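## Task

Take the white shorts out of the laundry pile and set them down on the right arm's half of the table, separated from the other items. The other items must stay on the pile's half. Nothing may end up on the floor or draped over a table edge. Dropping or tossing laundry is allowed. The result only counts if it holds without the robot supporting anything. Release the shorts and move the grippers away at the end.

## Robot and tools

Robot: two arms, left_arm and right_arm, each ending in a parallel two-finger gripper. The fingers point along the gripper's own +z axis and close along its own y axis. The reported gripper position is the point between the finger pads, just under 1 cm behind the tips.

Scene frame (used in results): origin at table-top height, midway between the arms and roughly 5 to 10 cm back from the near table edge; +x goes out across the table, +z goes up, and left_arm sits on the +y side. So the left arm's half of the table is +y and the right arm's half is -y. The names left/right refer to the arms, not to image sides. Printed hand positions can be somewhat wrong, more so when reaching far.

Movement numbers. Every command uses a 14-number row, all values in [-1, 1]: for left_arm dx, dy, dz, rx, ry, rz, opening, then the same seven for right_arm. Both arms are always included, even if one stays still. dx..rz are an offset, expressed in that gripper's own axes, from the gripper pose printed in the most recent result showing it (before any such result in the scene, and for later calls within one reply, the offset is from where the arm is when the command starts). A value of 1.0 equals 0.6 m or 180 degrees; rx, ry, rz form a single rotation vector. Opening is absolute, not an offset: +1 is fully open (0.087 m), -1 fully closed. All-zero offsets do not mean pause; they pull the arm back to its reference pose. To keep an arm still, send the offset that returns it to where you want it in a reply's first call and zeros after that.

Tools:
- execute_actions: {"actions": [...], "pictures": bool}. The list holds at most one item. Empty list: no command, just the current state (with pictures). An action is {"rows": [[14 numbers], ...], "steps": n}, with 1 to 15 rows, steps from 3 to 15 (default 15), each step 1/30 s. Each row is one step; the last row repeats to fill. Every row is measured from the same reference pose, not from the row before. A wait is {"steps": n}, up to 300, counted from the previous result so your reply time is included. Pictures come only with an empty list or pictures: true. A refused call moves nothing.
- move: {"target": [14 numbers], "speed": m/s}. Target is one row as above (offset from the last shown pose). Each gripper follows a straight line; both finish together in 0.5 to 10 s, stopping short if longer is needed. Speed 0.002 to 0.5, default 0.25; turning is capped at twice that in rad/s. Openings are sent at the start. Paths ignore obstacles and the other arm. The gripper lags and may overshoot speed, especially with the arm nearly straight. The result adds a "move:" line with the ending (done, off_target, moving, held, fault) and limits (paced: pose clipped; held: some steps blocked, after which the arm may jump fast), plus each gripper's distance from its target. Pictures included.
- wait: {"seconds": 0 to 10}; sends nothing new.
- zoom_image: {"camera": one of cam_head_left, cam_head_right, cam_high, cam_low, cam_left_wrist, cam_right_wrist, "region": [x0, y0, x1, y1]} in pixels of that 504x504 image, top-left origin, at most 504 by 504.
- finished_scene: {"scene": 1 or 2}; irreversible, grades the scene and gives the next task.

Control behaviour: each step, the commanded pose is clipped to within 70 mm and 16 degrees of the measured pose, so far targets take several actions; check the result and send the remainder. Joint friction can leave the hand up to about 31 mm off, and very small commands may not move it. Position is favoured over orientation when both can't be met. The last 3 steps of each action are held back and run while you think; the next command starts after them.

Result lines: the state line gives each gripper's position (m) and quaternion (wxyz). "Hand target" shows where the controller is currently driving each hand. grip_measured is the finger opening on the command scale; Joint positions ends with the opening in metres. "pose unreachable" and HELD mark steps a clearance check altered or blocked. Joint torques are raw drive outputs with offsets and noise. MOTOR HOT warns from 75 °C; at 90 °C the arm stops for 10 s; at 100 °C it goes limp and drops. FAULT lines report stops.

Grasping: to hold cloth, command an opening about 0.02 below grip_measured; a smaller gap grips more gently. Pads give roughly 20 N; closing fast can squeeze harder. Joint limits (rad), base to wrist: waist -2.618 to 3.054, shoulder 0 to 3.142, elbow 0 to 3.142, wrist pitch and yaw -1.571 to 1.571, wrist roll -2.094 to 2.094.

Avoid: letting the arms collide or press on each other, striking the bar and plate behind the bases (up to 3 cm above the table, no warning), fast hard contact with the table, pushing far past a contact point, laundry ending off the table, and long holding of loads that heats motors. Smooth, economical motion is preferred. Finish by opening the gripper and lifting clear.

Each tool is called after "Call:" by a JSON object that holds its "api" and its "payload".

## Session

Call:
{"api": "execute_actions", "payload": {"actions": []}}

Scene clock: 0.00 s of 6000.00 s.
left_arm: end_effector_position=(+0.3816, +0.3584, +0.3327) grip_measured=+0.981 end_effector_quat_wxyz=(+0.693, -0.030, +0.720, +0.014) | right_arm: end_effector_position=(+0.3947, -0.2701, +0.3386) grip_measured=+1.000 end_effector_quat_wxyz=(+0.696, -0.006, +0.717, +0.040)
Joint positions: left_arm=[ 0.009  1.031  1.035 -0.017 -0.004 -0.016  0.087] | right_arm=[-0.009  1.033  1.045 -0.011 -0.005  0.008  0.087]
Joint velocities: left_arm=[-0.012 -0.002  0.002 -0.007 -0.022  0.051 -0.   ] | right_arm=[-0.017  0.002 -0.017 -0.022 -0.022 -0.022  0.   ]
Joint torques (N m, as the arm reports them, + toward a larger angle): no reading
Motor temperatures (°C, as the motors report them): left_arm=[27 27 28 28 28 27] | right_arm=[26 28 25 27 28 26]
Hand target (left_arm): +0.382, +0.358, +0.333; +0.693, -0.030, +0.720, +0.014
Hand target (right_arm): +0.395, -0.270, +0.339; +0.696, -0.006, +0.717, +0.040

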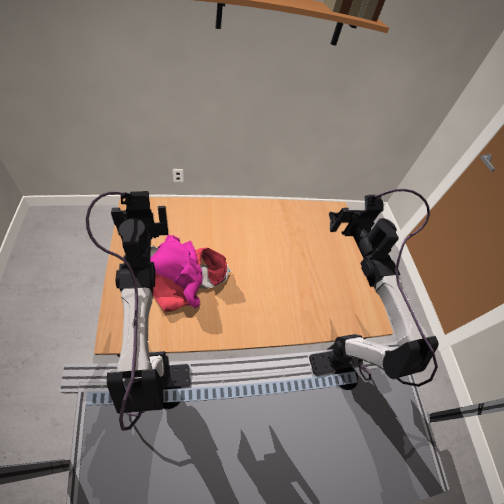

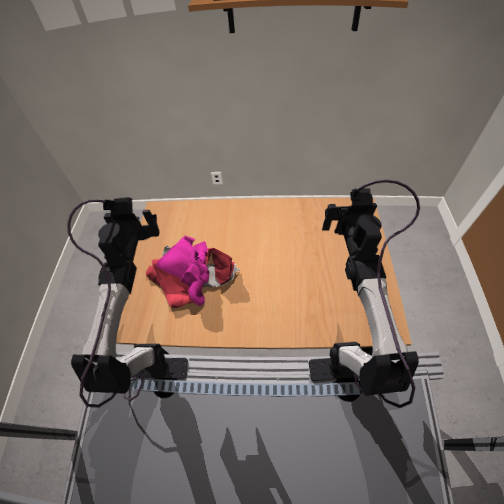

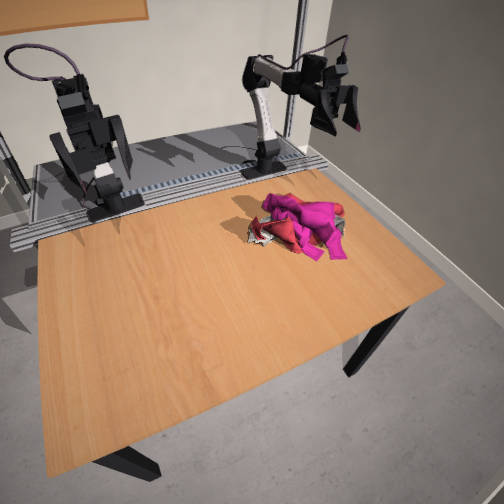

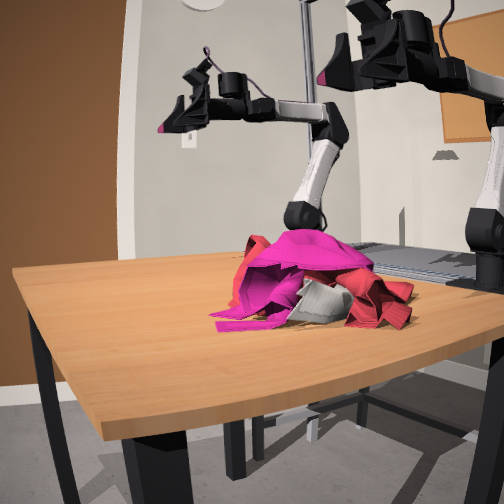

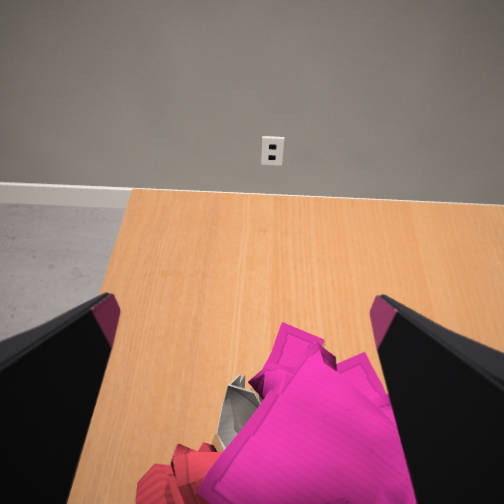

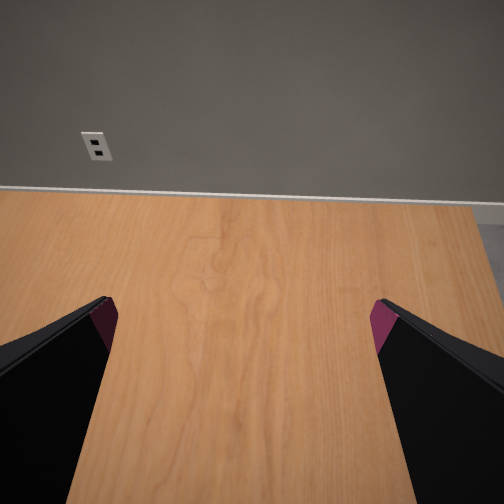

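Call:
{"api": "zoom_image", "payload": {"camera": "cam_head_right", "region": [120, 200, 280, 360]}}

Call:
{"api": "zoom_image", "payload": {"camera": "cam_high", "region": [220, 160, 380, 290]}}

Region (120, 200, 280, 360) of cam_head_right's 504x504 image, scaled by 3.150, with more detail than that image has.

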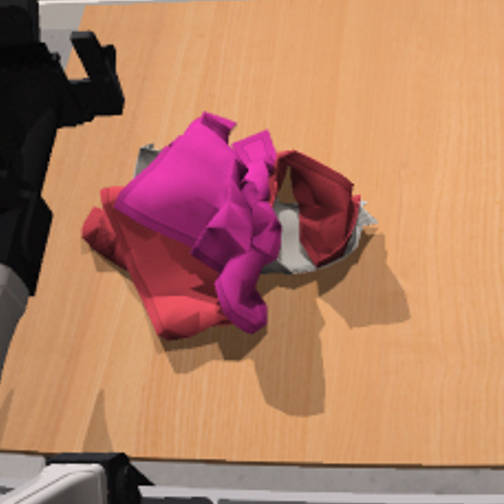

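Region (220, 160, 380, 290) of cam_high's 504x504 image, scaled by 3.150, with more detail than that image has; it fills the top 410 rows of this view, and the rest is white.

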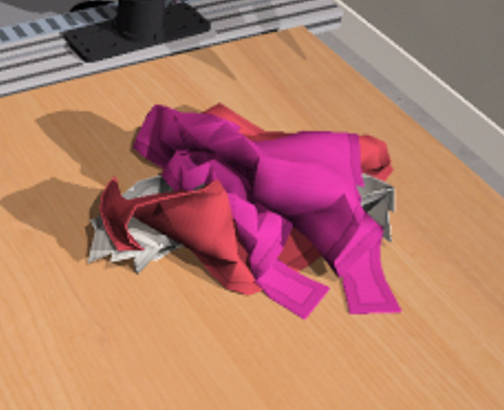

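Call:
{"api": "move", "payload": {"target": [0.1,-0.22,-0.12,0,0.45,0,1,0,0,0,0,0,0,1], "speed": 0.4}}

Scene clock: 2.73 s of 6000.00 s.
left_arm: end_effector_position=(+0.3184, +0.2240, +0.2836) grip_measured=+0.981 end_effector_quat_wxyz=(+0.227, -0.032, +0.972, -0.055) | right_arm: end_effector_position=(+0.3947, -0.2701, +0.3386) grip_measured=+1.000 end_effector_quat_wxyz=(+0.696, -0.006, +0.717, +0.040)
Joint positions: left_arm=[-0.382  1.739  2.236 -1.576 -0.072 -0.379  0.087] | right_arm=[-0.009  1.033  1.045 -0.011 -0.005  0.008  0.087]
Joint velocities: left_arm=[ 0.002 -0.007 -0.007 -0.007  0.066  0.081 -0.001] | right_arm=[-0.012  0.002  0.002 -0.037 -0.066  0.037  0.   ]
Joint torques (N m, as the arm reports them, + toward a larger angle): left_arm=[ 0.32 -8.24  4.11  0.91  0.03 -0.03] | right_arm=[ 0.13 -2.34  9.09  1.84 -0.06 -0.01]
Motor temperatures (°C, as the motors report them): left_arm=[27 27 29 28 28 27] | right_arm=[26 28 26 28 28 26]
Hand target (left_arm): +0.313, +0.225, +0.280; +0.214, -0.035, +0.975, -0.056
Hand target (right_arm): +0.395, -0.270, +0.339; +0.696, -0.006, +0.717, +0.040
Off the commanded pose (left_arm): 0.007 m, 20 deg; orientation clipped at the last step of the last action.
Off the commanded pose (right_arm): 0.000 m, 0 deg.
joint sent to its limit (left arm) — the command would take joint 4 (wrist pitch) past its lower limit, so that joint was sent only as far as its limit.
Kept back: nothing.
move: off_target (left_arm); limits=paced

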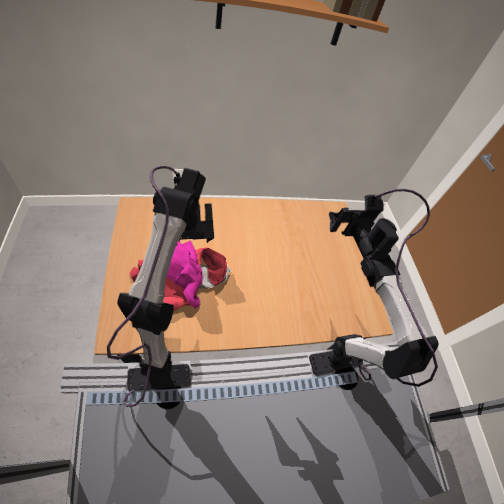

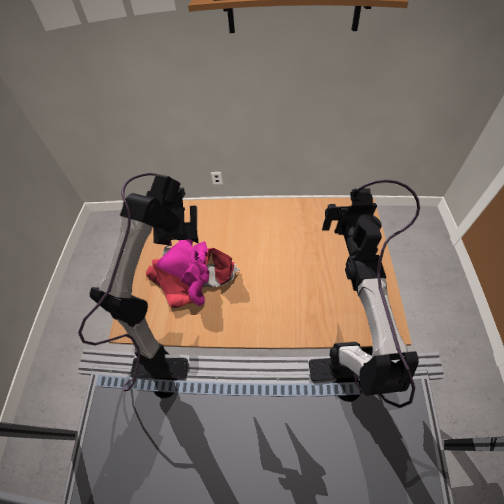

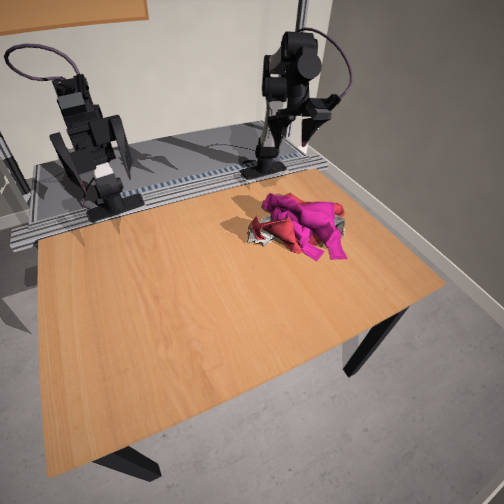

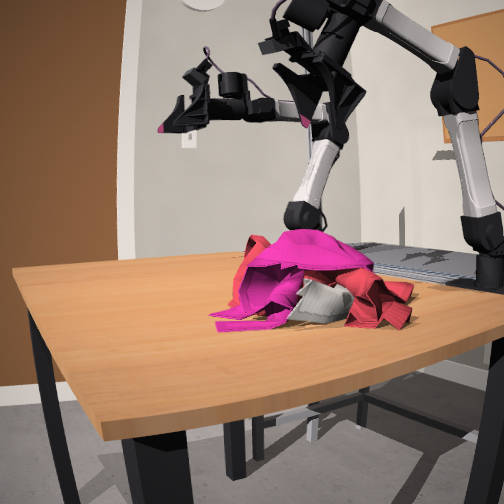

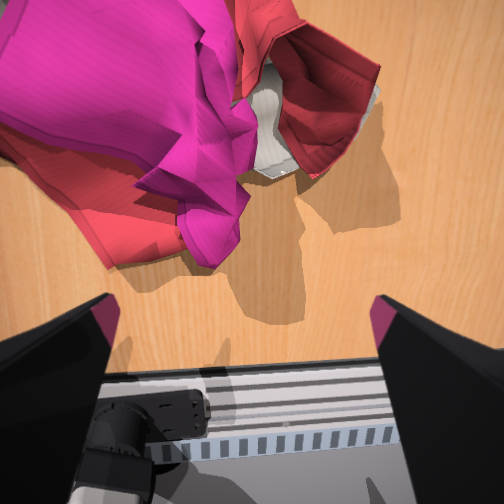

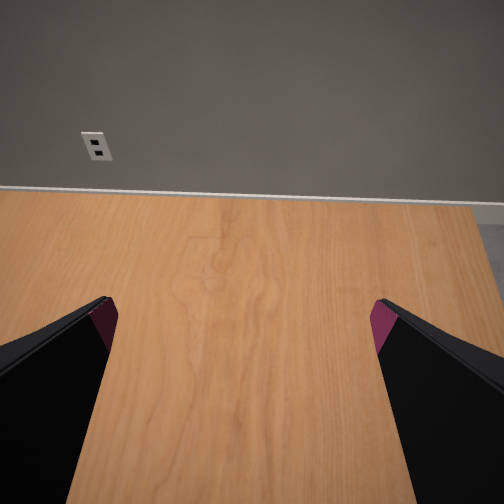

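Call:
{"api": "move", "payload": {"target": [0.132,-0.055,0.187,-0.04,0.13,0,1,0,0,0,0,0,0,1], "speed": 0.4}}

Scene clock: 4.00 s of 6000.00 s.
left_arm: end_effector_position=(+0.3031, +0.1789, +0.1545) grip_measured=+0.981 end_effector_quat_wxyz=(+0.024, -0.034, +0.999, +0.010) | right_arm: end_effector_position=(+0.3947, -0.2701, +0.3386) grip_measured=+1.000 end_effector_quat_wxyz=(+0.696, -0.006, +0.717, +0.040)
Joint positions: left_arm=[-0.494  1.966  2.007 -1.556 -0.057 -0.514  0.087] | right_arm=[-0.009  1.033  1.045 -0.011 -0.005  0.008  0.087]
Joint velocities: left_arm=[-0.007 -0.002 -0.007 -0.066 -0.022 -0.037  0.   ] | right_arm=[ 0.007 -0.007 -0.007 -0.081 -0.081  0.051  0.   ]
Joint torques (N m, as the arm reports them, + toward a larger angle): left_arm=[ -0.77 -11.2    5.32   0.43  -0.04  -0.04] | right_arm=[ 0.09 -2.3   9.08  1.84 -0.04  0.01]
Motor temperatures (°C, as the motors report them): left_arm=[27 27 29 28 28 27] | right_arm=[26 28 26 28 28 26]
Hand target (left_arm): +0.300, +0.175, +0.155; +0.024, -0.034, +0.999, +0.005
Hand target (right_arm): +0.395, -0.270, +0.339; +0.696, -0.006, +0.717, +0.040
Off the commanded pose (left_arm): 0.007 m, 1 deg.
Off the commanded pose (right_arm): 0.000 m, 0 deg.
Kept back: nothing.
move: done

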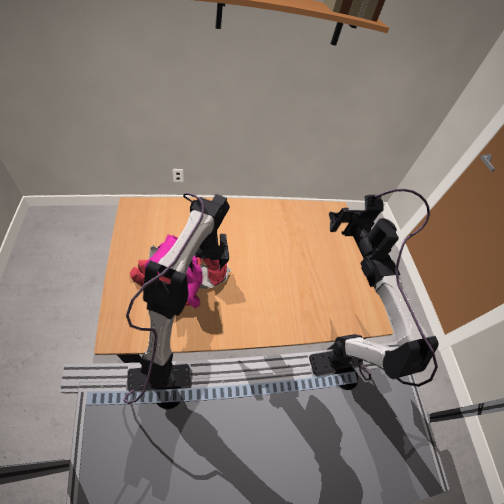

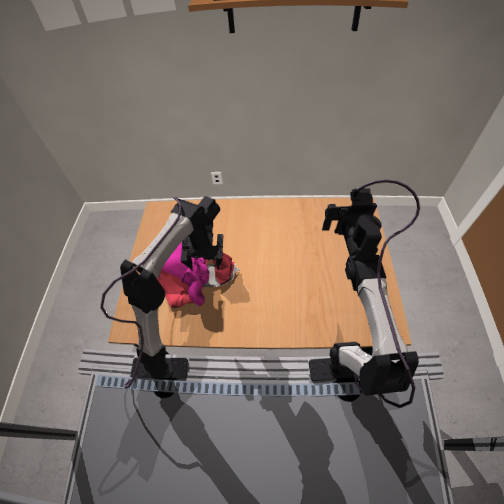

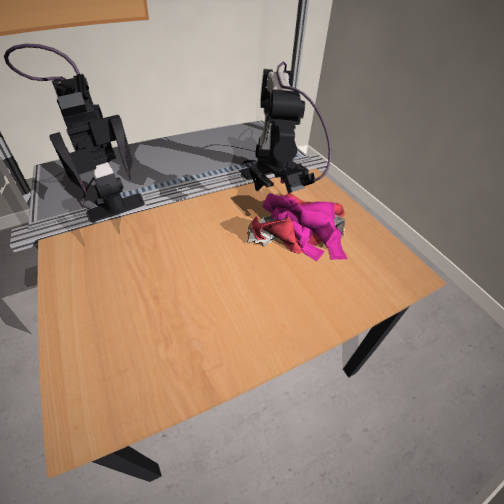

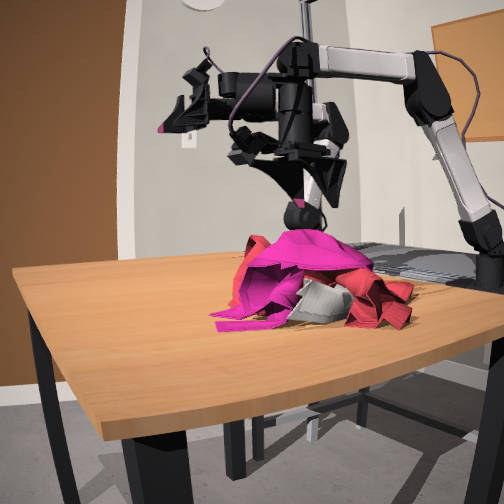

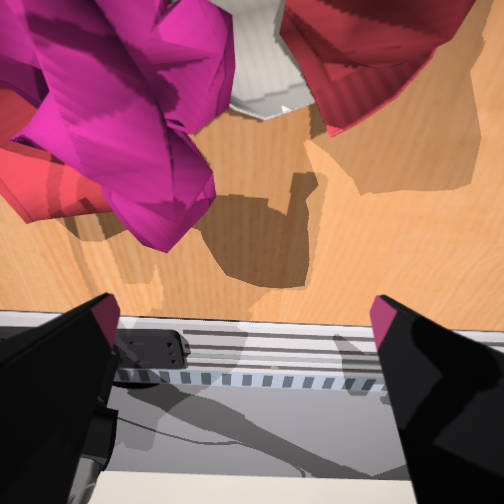

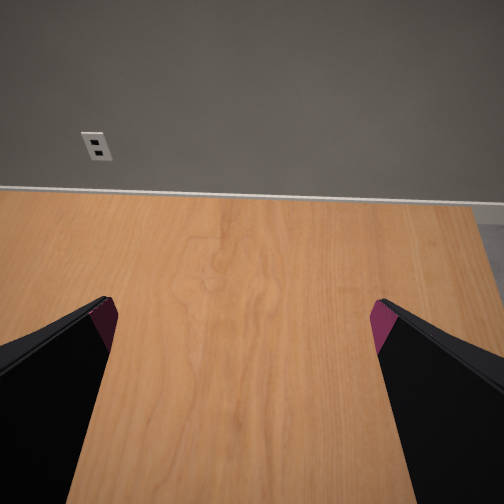

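Call:
{"api": "move", "payload": {"target": [-0.04,-0.02,0.12,0,0,0,-0.1,0,0,0,0,0,0,1]}}

Scene clock: 5.23 s of 6000.00 s.
left_arm: end_effector_position=(+0.3321, +0.1663, +0.0860) grip_measured=-0.100 end_effector_quat_wxyz=(+0.024, -0.034, +0.999, +0.010) | right_arm: end_effector_position=(+0.3947, -0.2701, +0.3386) grip_measured=+1.000 end_effector_quat_wxyz=(+0.696, -0.006, +0.717, +0.040)
Joint positions: left_arm=[-0.489  2.065  1.877 -1.327 -0.057 -0.507  0.039] | right_arm=[-0.009  1.033  1.045 -0.011 -0.005  0.008  0.087]
Joint velocities: left_arm=[ 0.012 -0.022 -0.017 -0.022  0.081 -0.007  0.   ] | right_arm=[ 0.002 -0.012 -0.002  0.051 -0.022  0.007  0.   ]
Joint torques (N m, as the arm reports them, + toward a larger angle): left_arm=[  0.61 -11.89   5.53   0.5   -0.1    0.09] | right_arm=[ 0.11 -2.35  9.13  1.83 -0.05 -0.01]
Motor temperatures (°C, as the motors report them): left_arm=[27 28 29 28 28 27] | right_arm=[26 28 26 28 28 26]
Hand target (left_arm): +0.332, +0.169, +0.084; +0.024, -0.035, +0.999, +0.010
Hand target (right_arm): +0.395, -0.270, +0.339; +0.696, -0.006, +0.717, +0.040
Off the commanded pose (left_arm): 0.005 m, 0 deg.
Off the commanded pose (right_arm): 0.000 m, 0 deg.
Kept back: nothing.
move: done

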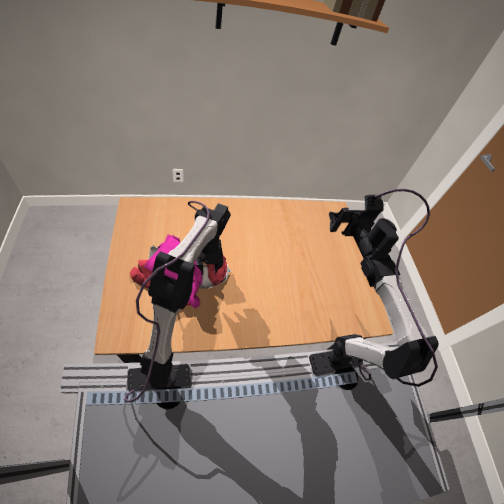

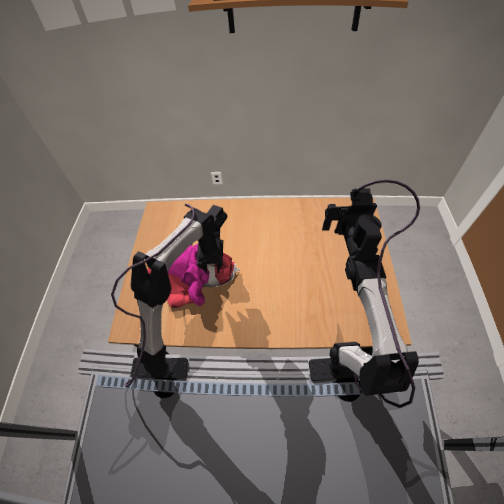

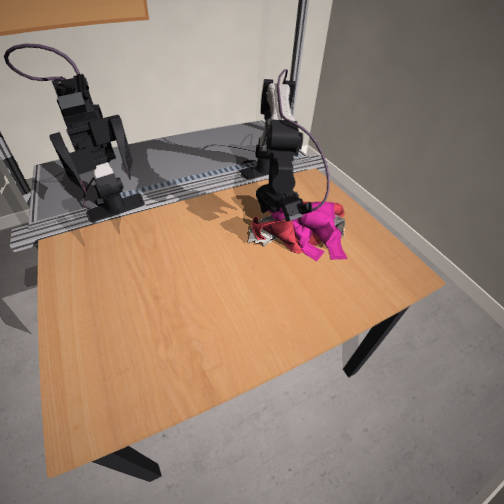

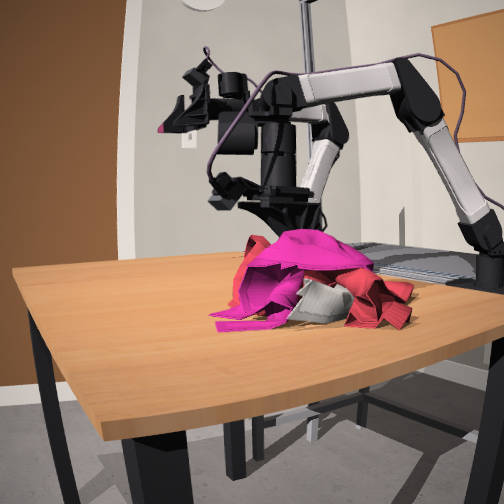

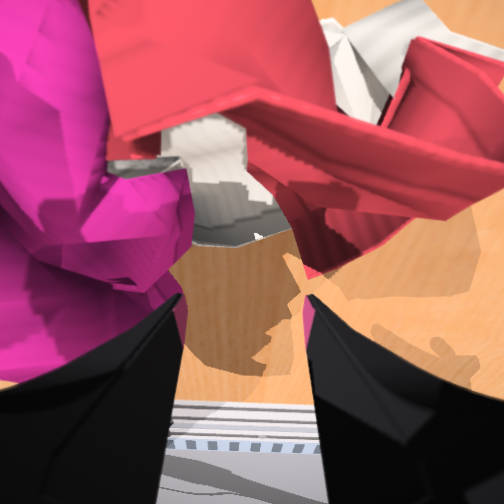

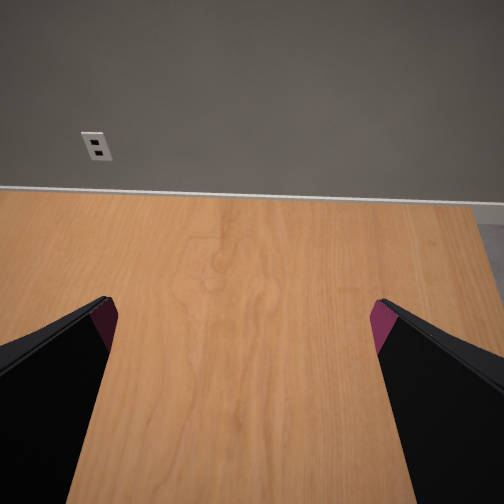

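Well aligned. Narrow slightly, descend and pinch.

Call:
{"api": "move", "payload": {"target": [0.0,0.008,0.125,0,0,0,-0.3,0,0,0,0,0,0,1], "speed": 0.1}}

Scene clock: 6.73 s of 6000.00 s.
left_arm: end_effector_position=(+0.3380, +0.1683, +0.0173) grip_measured=-0.300 end_effector_quat_wxyz=(+0.029, -0.034, +0.999, +0.008) | right_arm: end_effector_position=(+0.3947, -0.2701, +0.3386) grip_measured=+1.000 end_effector_quat_wxyz=(+0.696, -0.006, +0.717, +0.040)
Joint positions: left_arm=[-0.476  2.1    1.658 -1.062 -0.057 -0.493  0.031] | right_arm=[-0.009  1.033  1.045 -0.011 -0.005  0.008  0.087]
Joint velocities: left_arm=[-0.012  0.007 -0.002  0.007 -0.007 -0.022 -0.001] | right_arm=[ 0.007  0.002  0.007 -0.022 -0.022 -0.051  0.   ]
Joint torques (N m, as the arm reports them, + toward a larger angle): left_arm=[  0.63 -11.25   4.99   0.56  -0.05   0.11] | right_arm=[ 0.14 -2.32  9.12  1.83 -0.05  0.  ]
Motor temperatures (°C, as the motors report them): left_arm=[27 28 29 28 28 27] | right_arm=[26 28 26 29 28 26]
Hand target (left_arm): +0.336, +0.172, +0.011; +0.024, -0.034, +0.999, +0.010
Hand target (right_arm): +0.395, -0.270, +0.339; +0.696, -0.006, +0.717, +0.040
Off the commanded pose (left_arm): 0.008 m, 1 deg.
Off the commanded pose (right_arm): 0.000 m, 0 deg.
Kept back: nothing.
move: done

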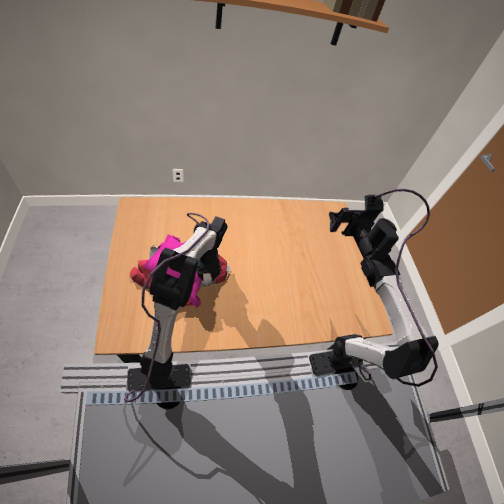

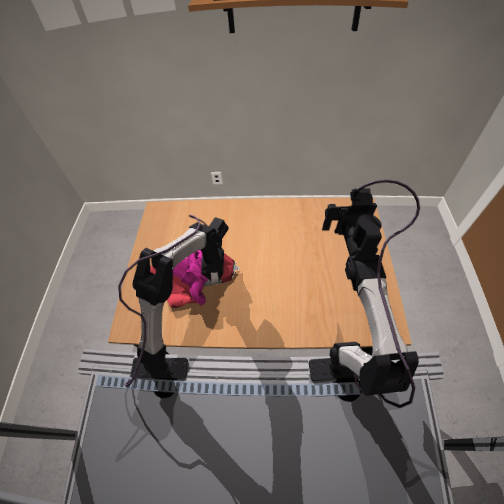

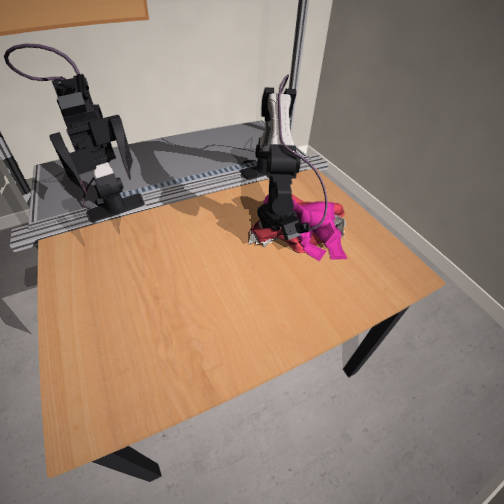

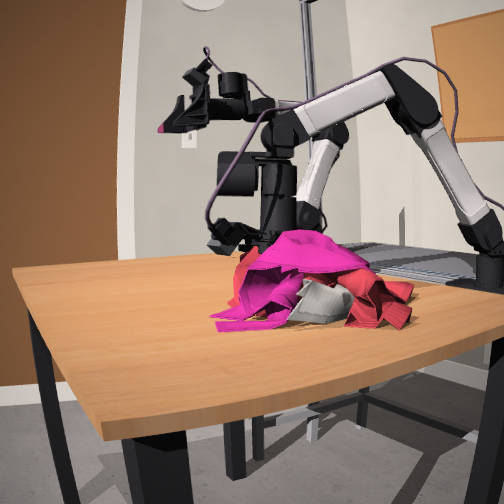

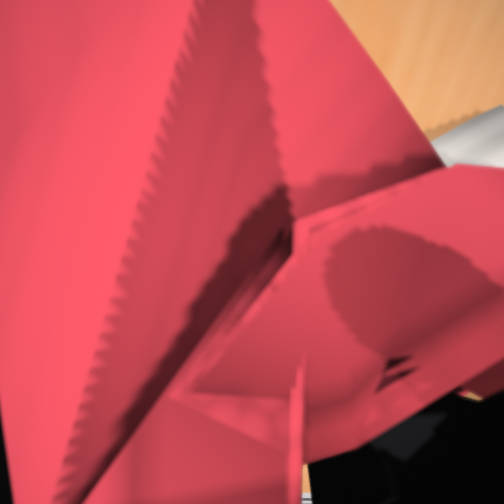

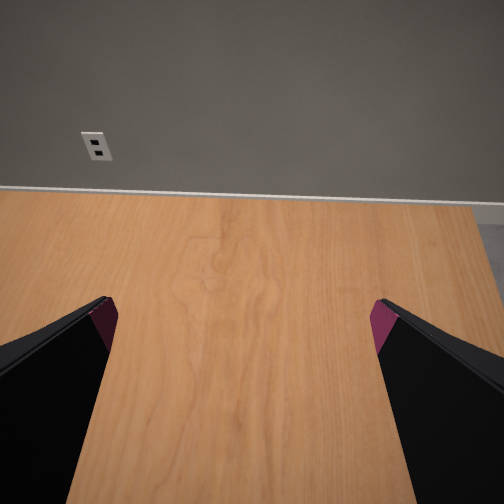

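Call:
{"api": "move", "payload": {"target": [0,0,0.012,0,0,0,-1,0,0,0,0,0,0,1], "speed": 0.1}}

Call:
{"api": "move", "payload": {"target": [0.12,0,-0.25,0,0,0,-1,0,0,0,0,0,0,1], "speed": 0.2}}

Scene clock: 7.67 s of 6000.00 s.
left_arm: end_effector_position=(+0.3411, +0.1669, +0.0169) grip_measured=-1.000 end_effector_quat_wxyz=(+0.035, -0.034, +0.999, +0.005) | right_arm: end_effector_position=(+0.3947, -0.2701, +0.3386) grip_measured=+1.000 end_effector_quat_wxyz=(+0.696, -0.006, +0.717, +0.040)
Joint positions: left_arm=[-0.476  2.1    1.658 -1.048 -0.057 -0.493  0.   ] | right_arm=[-0.009  1.033  1.045 -0.011 -0.005  0.008  0.087]
Joint velocities: left_arm=[-0.002 -0.007  0.012  0.007 -0.037  0.051  0.   ] | right_arm=[-0.012  0.002 -0.007 -0.051  0.139 -0.066  0.   ]
Joint torques (N m, as the arm reports them, + toward a larger angle): left_arm=[  0.05 -11.05   5.27   0.46  -0.11   0.06] | right_arm=[ 0.14 -2.35  9.1   1.84 -0.04 -0.01]
Motor temperatures (°C, as the motors report them): left_arm=[27 28 29 28 28 27] | right_arm=[26 28 26 29 28 26]
Hand target (left_arm): +0.338, +0.168, +0.010; +0.029, -0.034, +0.999, +0.008
Hand target (right_arm): +0.395, -0.270, +0.339; +0.696, -0.006, +0.717, +0.040
Off the commanded pose (left_arm): 0.008 m, 1 deg.
Off the commanded pose (right_arm): 0.000 m, 0 deg.
Kept back: nothing.
move: done

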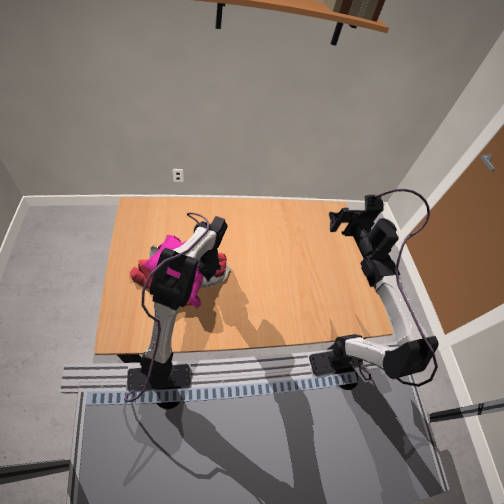

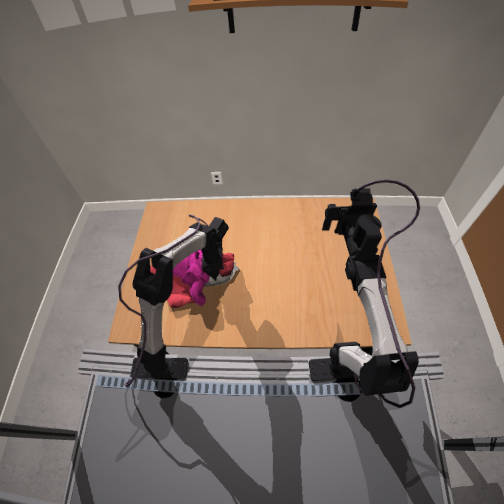

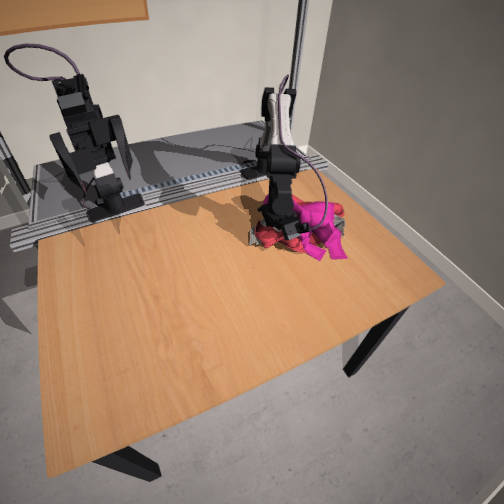

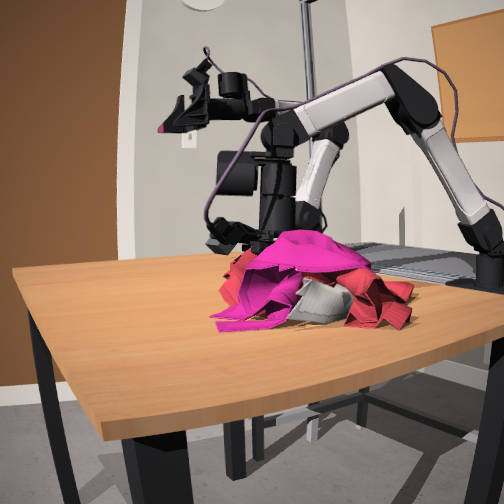

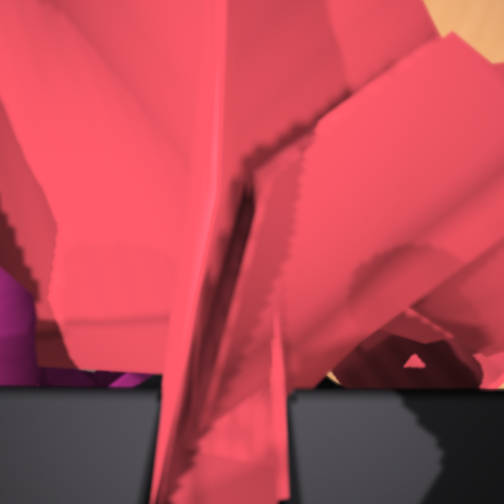

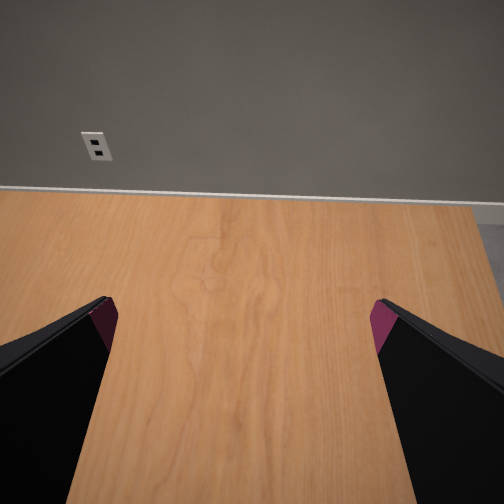

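Scene clock: 9.17 s of 6000.00 s.
left_arm: end_effector_position=(+0.2577, +0.1654, +0.1538) grip_measured=-1.000 end_effector_quat_wxyz=(+0.030, -0.035, +0.999, +0.006) | right_arm: end_effector_position=(+0.3947, -0.2701, +0.3386) grip_measured=+1.000 end_effector_quat_wxyz=(+0.696, -0.006, +0.717, +0.040)
Joint positions: left_arm=[-0.589  1.804  1.783 -1.486 -0.061 -0.609  0.   ] | right_arm=[-0.009  1.033  1.045 -0.011 -0.005  0.008  0.087]
Joint velocities: left_arm=[ 0.002 -0.002 -0.017  0.066  0.022  0.022  0.   ] | right_arm=[-0.012 -0.007 -0.002  0.051  0.007 -0.066  0.   ]
Joint torques (N m, as the arm reports them, + toward a larger angle): left_arm=[-0.84 -9.31  8.28  0.25 -0.16 -0.01] | right_arm=[ 0.13 -2.37  9.11  1.84 -0.05 -0.01]
Motor temperatures (°C, as the motors report them): left_arm=[27 29 29 28 28 27] | right_arm=[26 28 27 29 28 26]
Hand target (left_arm): +0.257, +0.164, +0.160; +0.036, -0.034, +0.999, +0.005
Hand target (right_arm): +0.395, -0.270, +0.339; +0.696, -0.006, +0.717, +0.040
Off the commanded pose (left_arm): 0.009 m, 1 deg.
Off the commanded pose (right_arm): 0.000 m, 0 deg.
Kept back: nothing.
move: done

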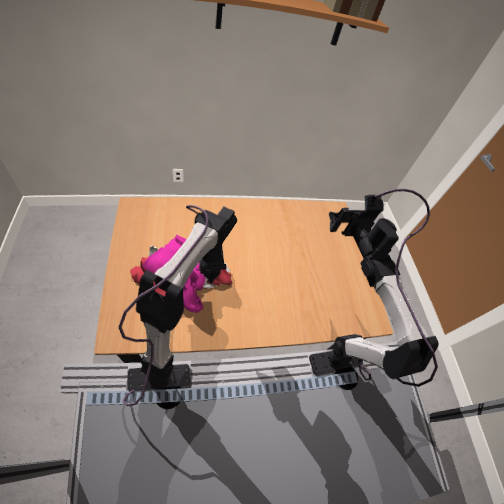

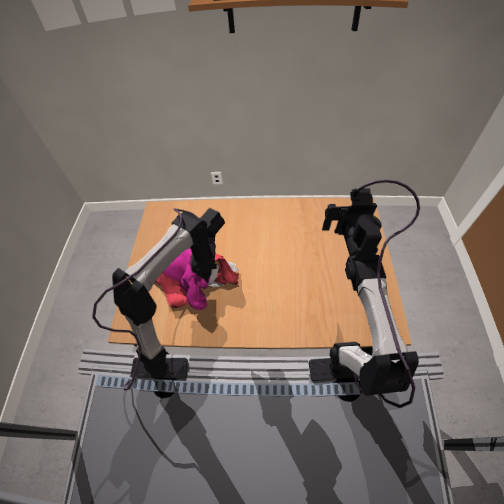

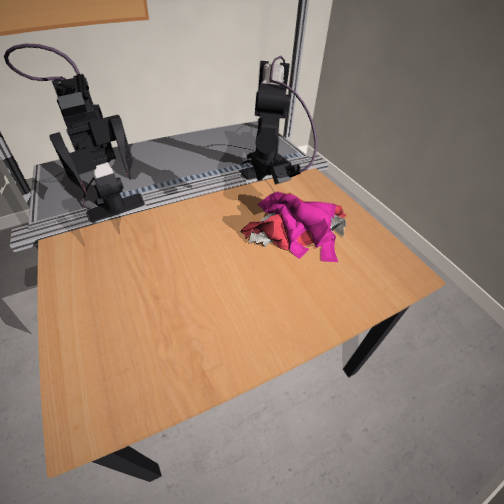

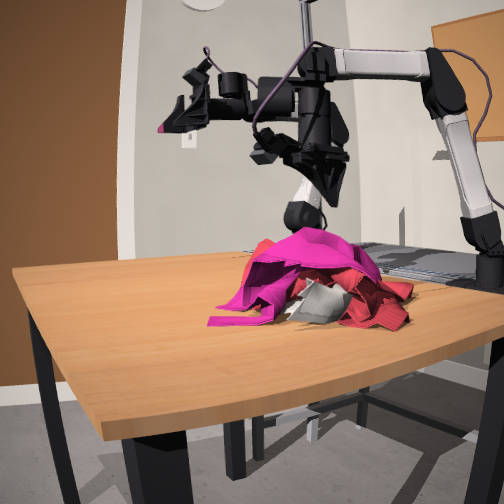

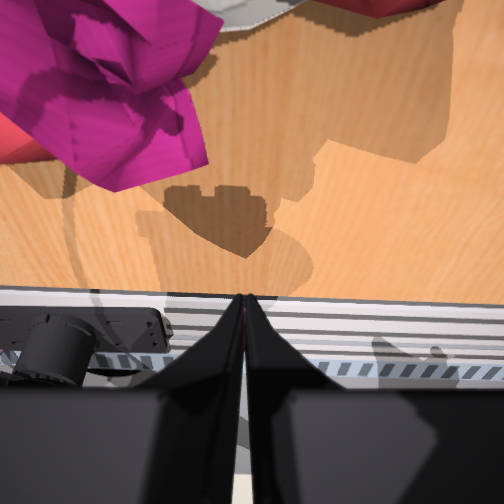

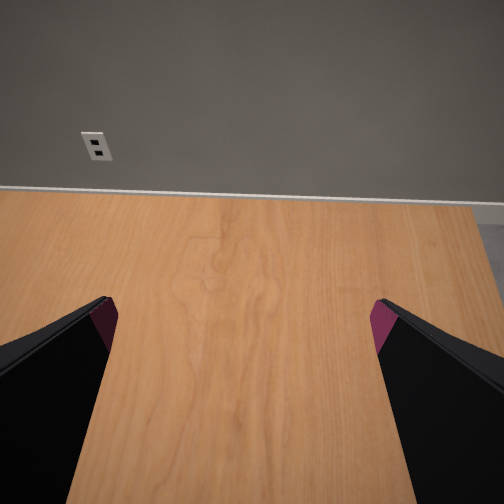

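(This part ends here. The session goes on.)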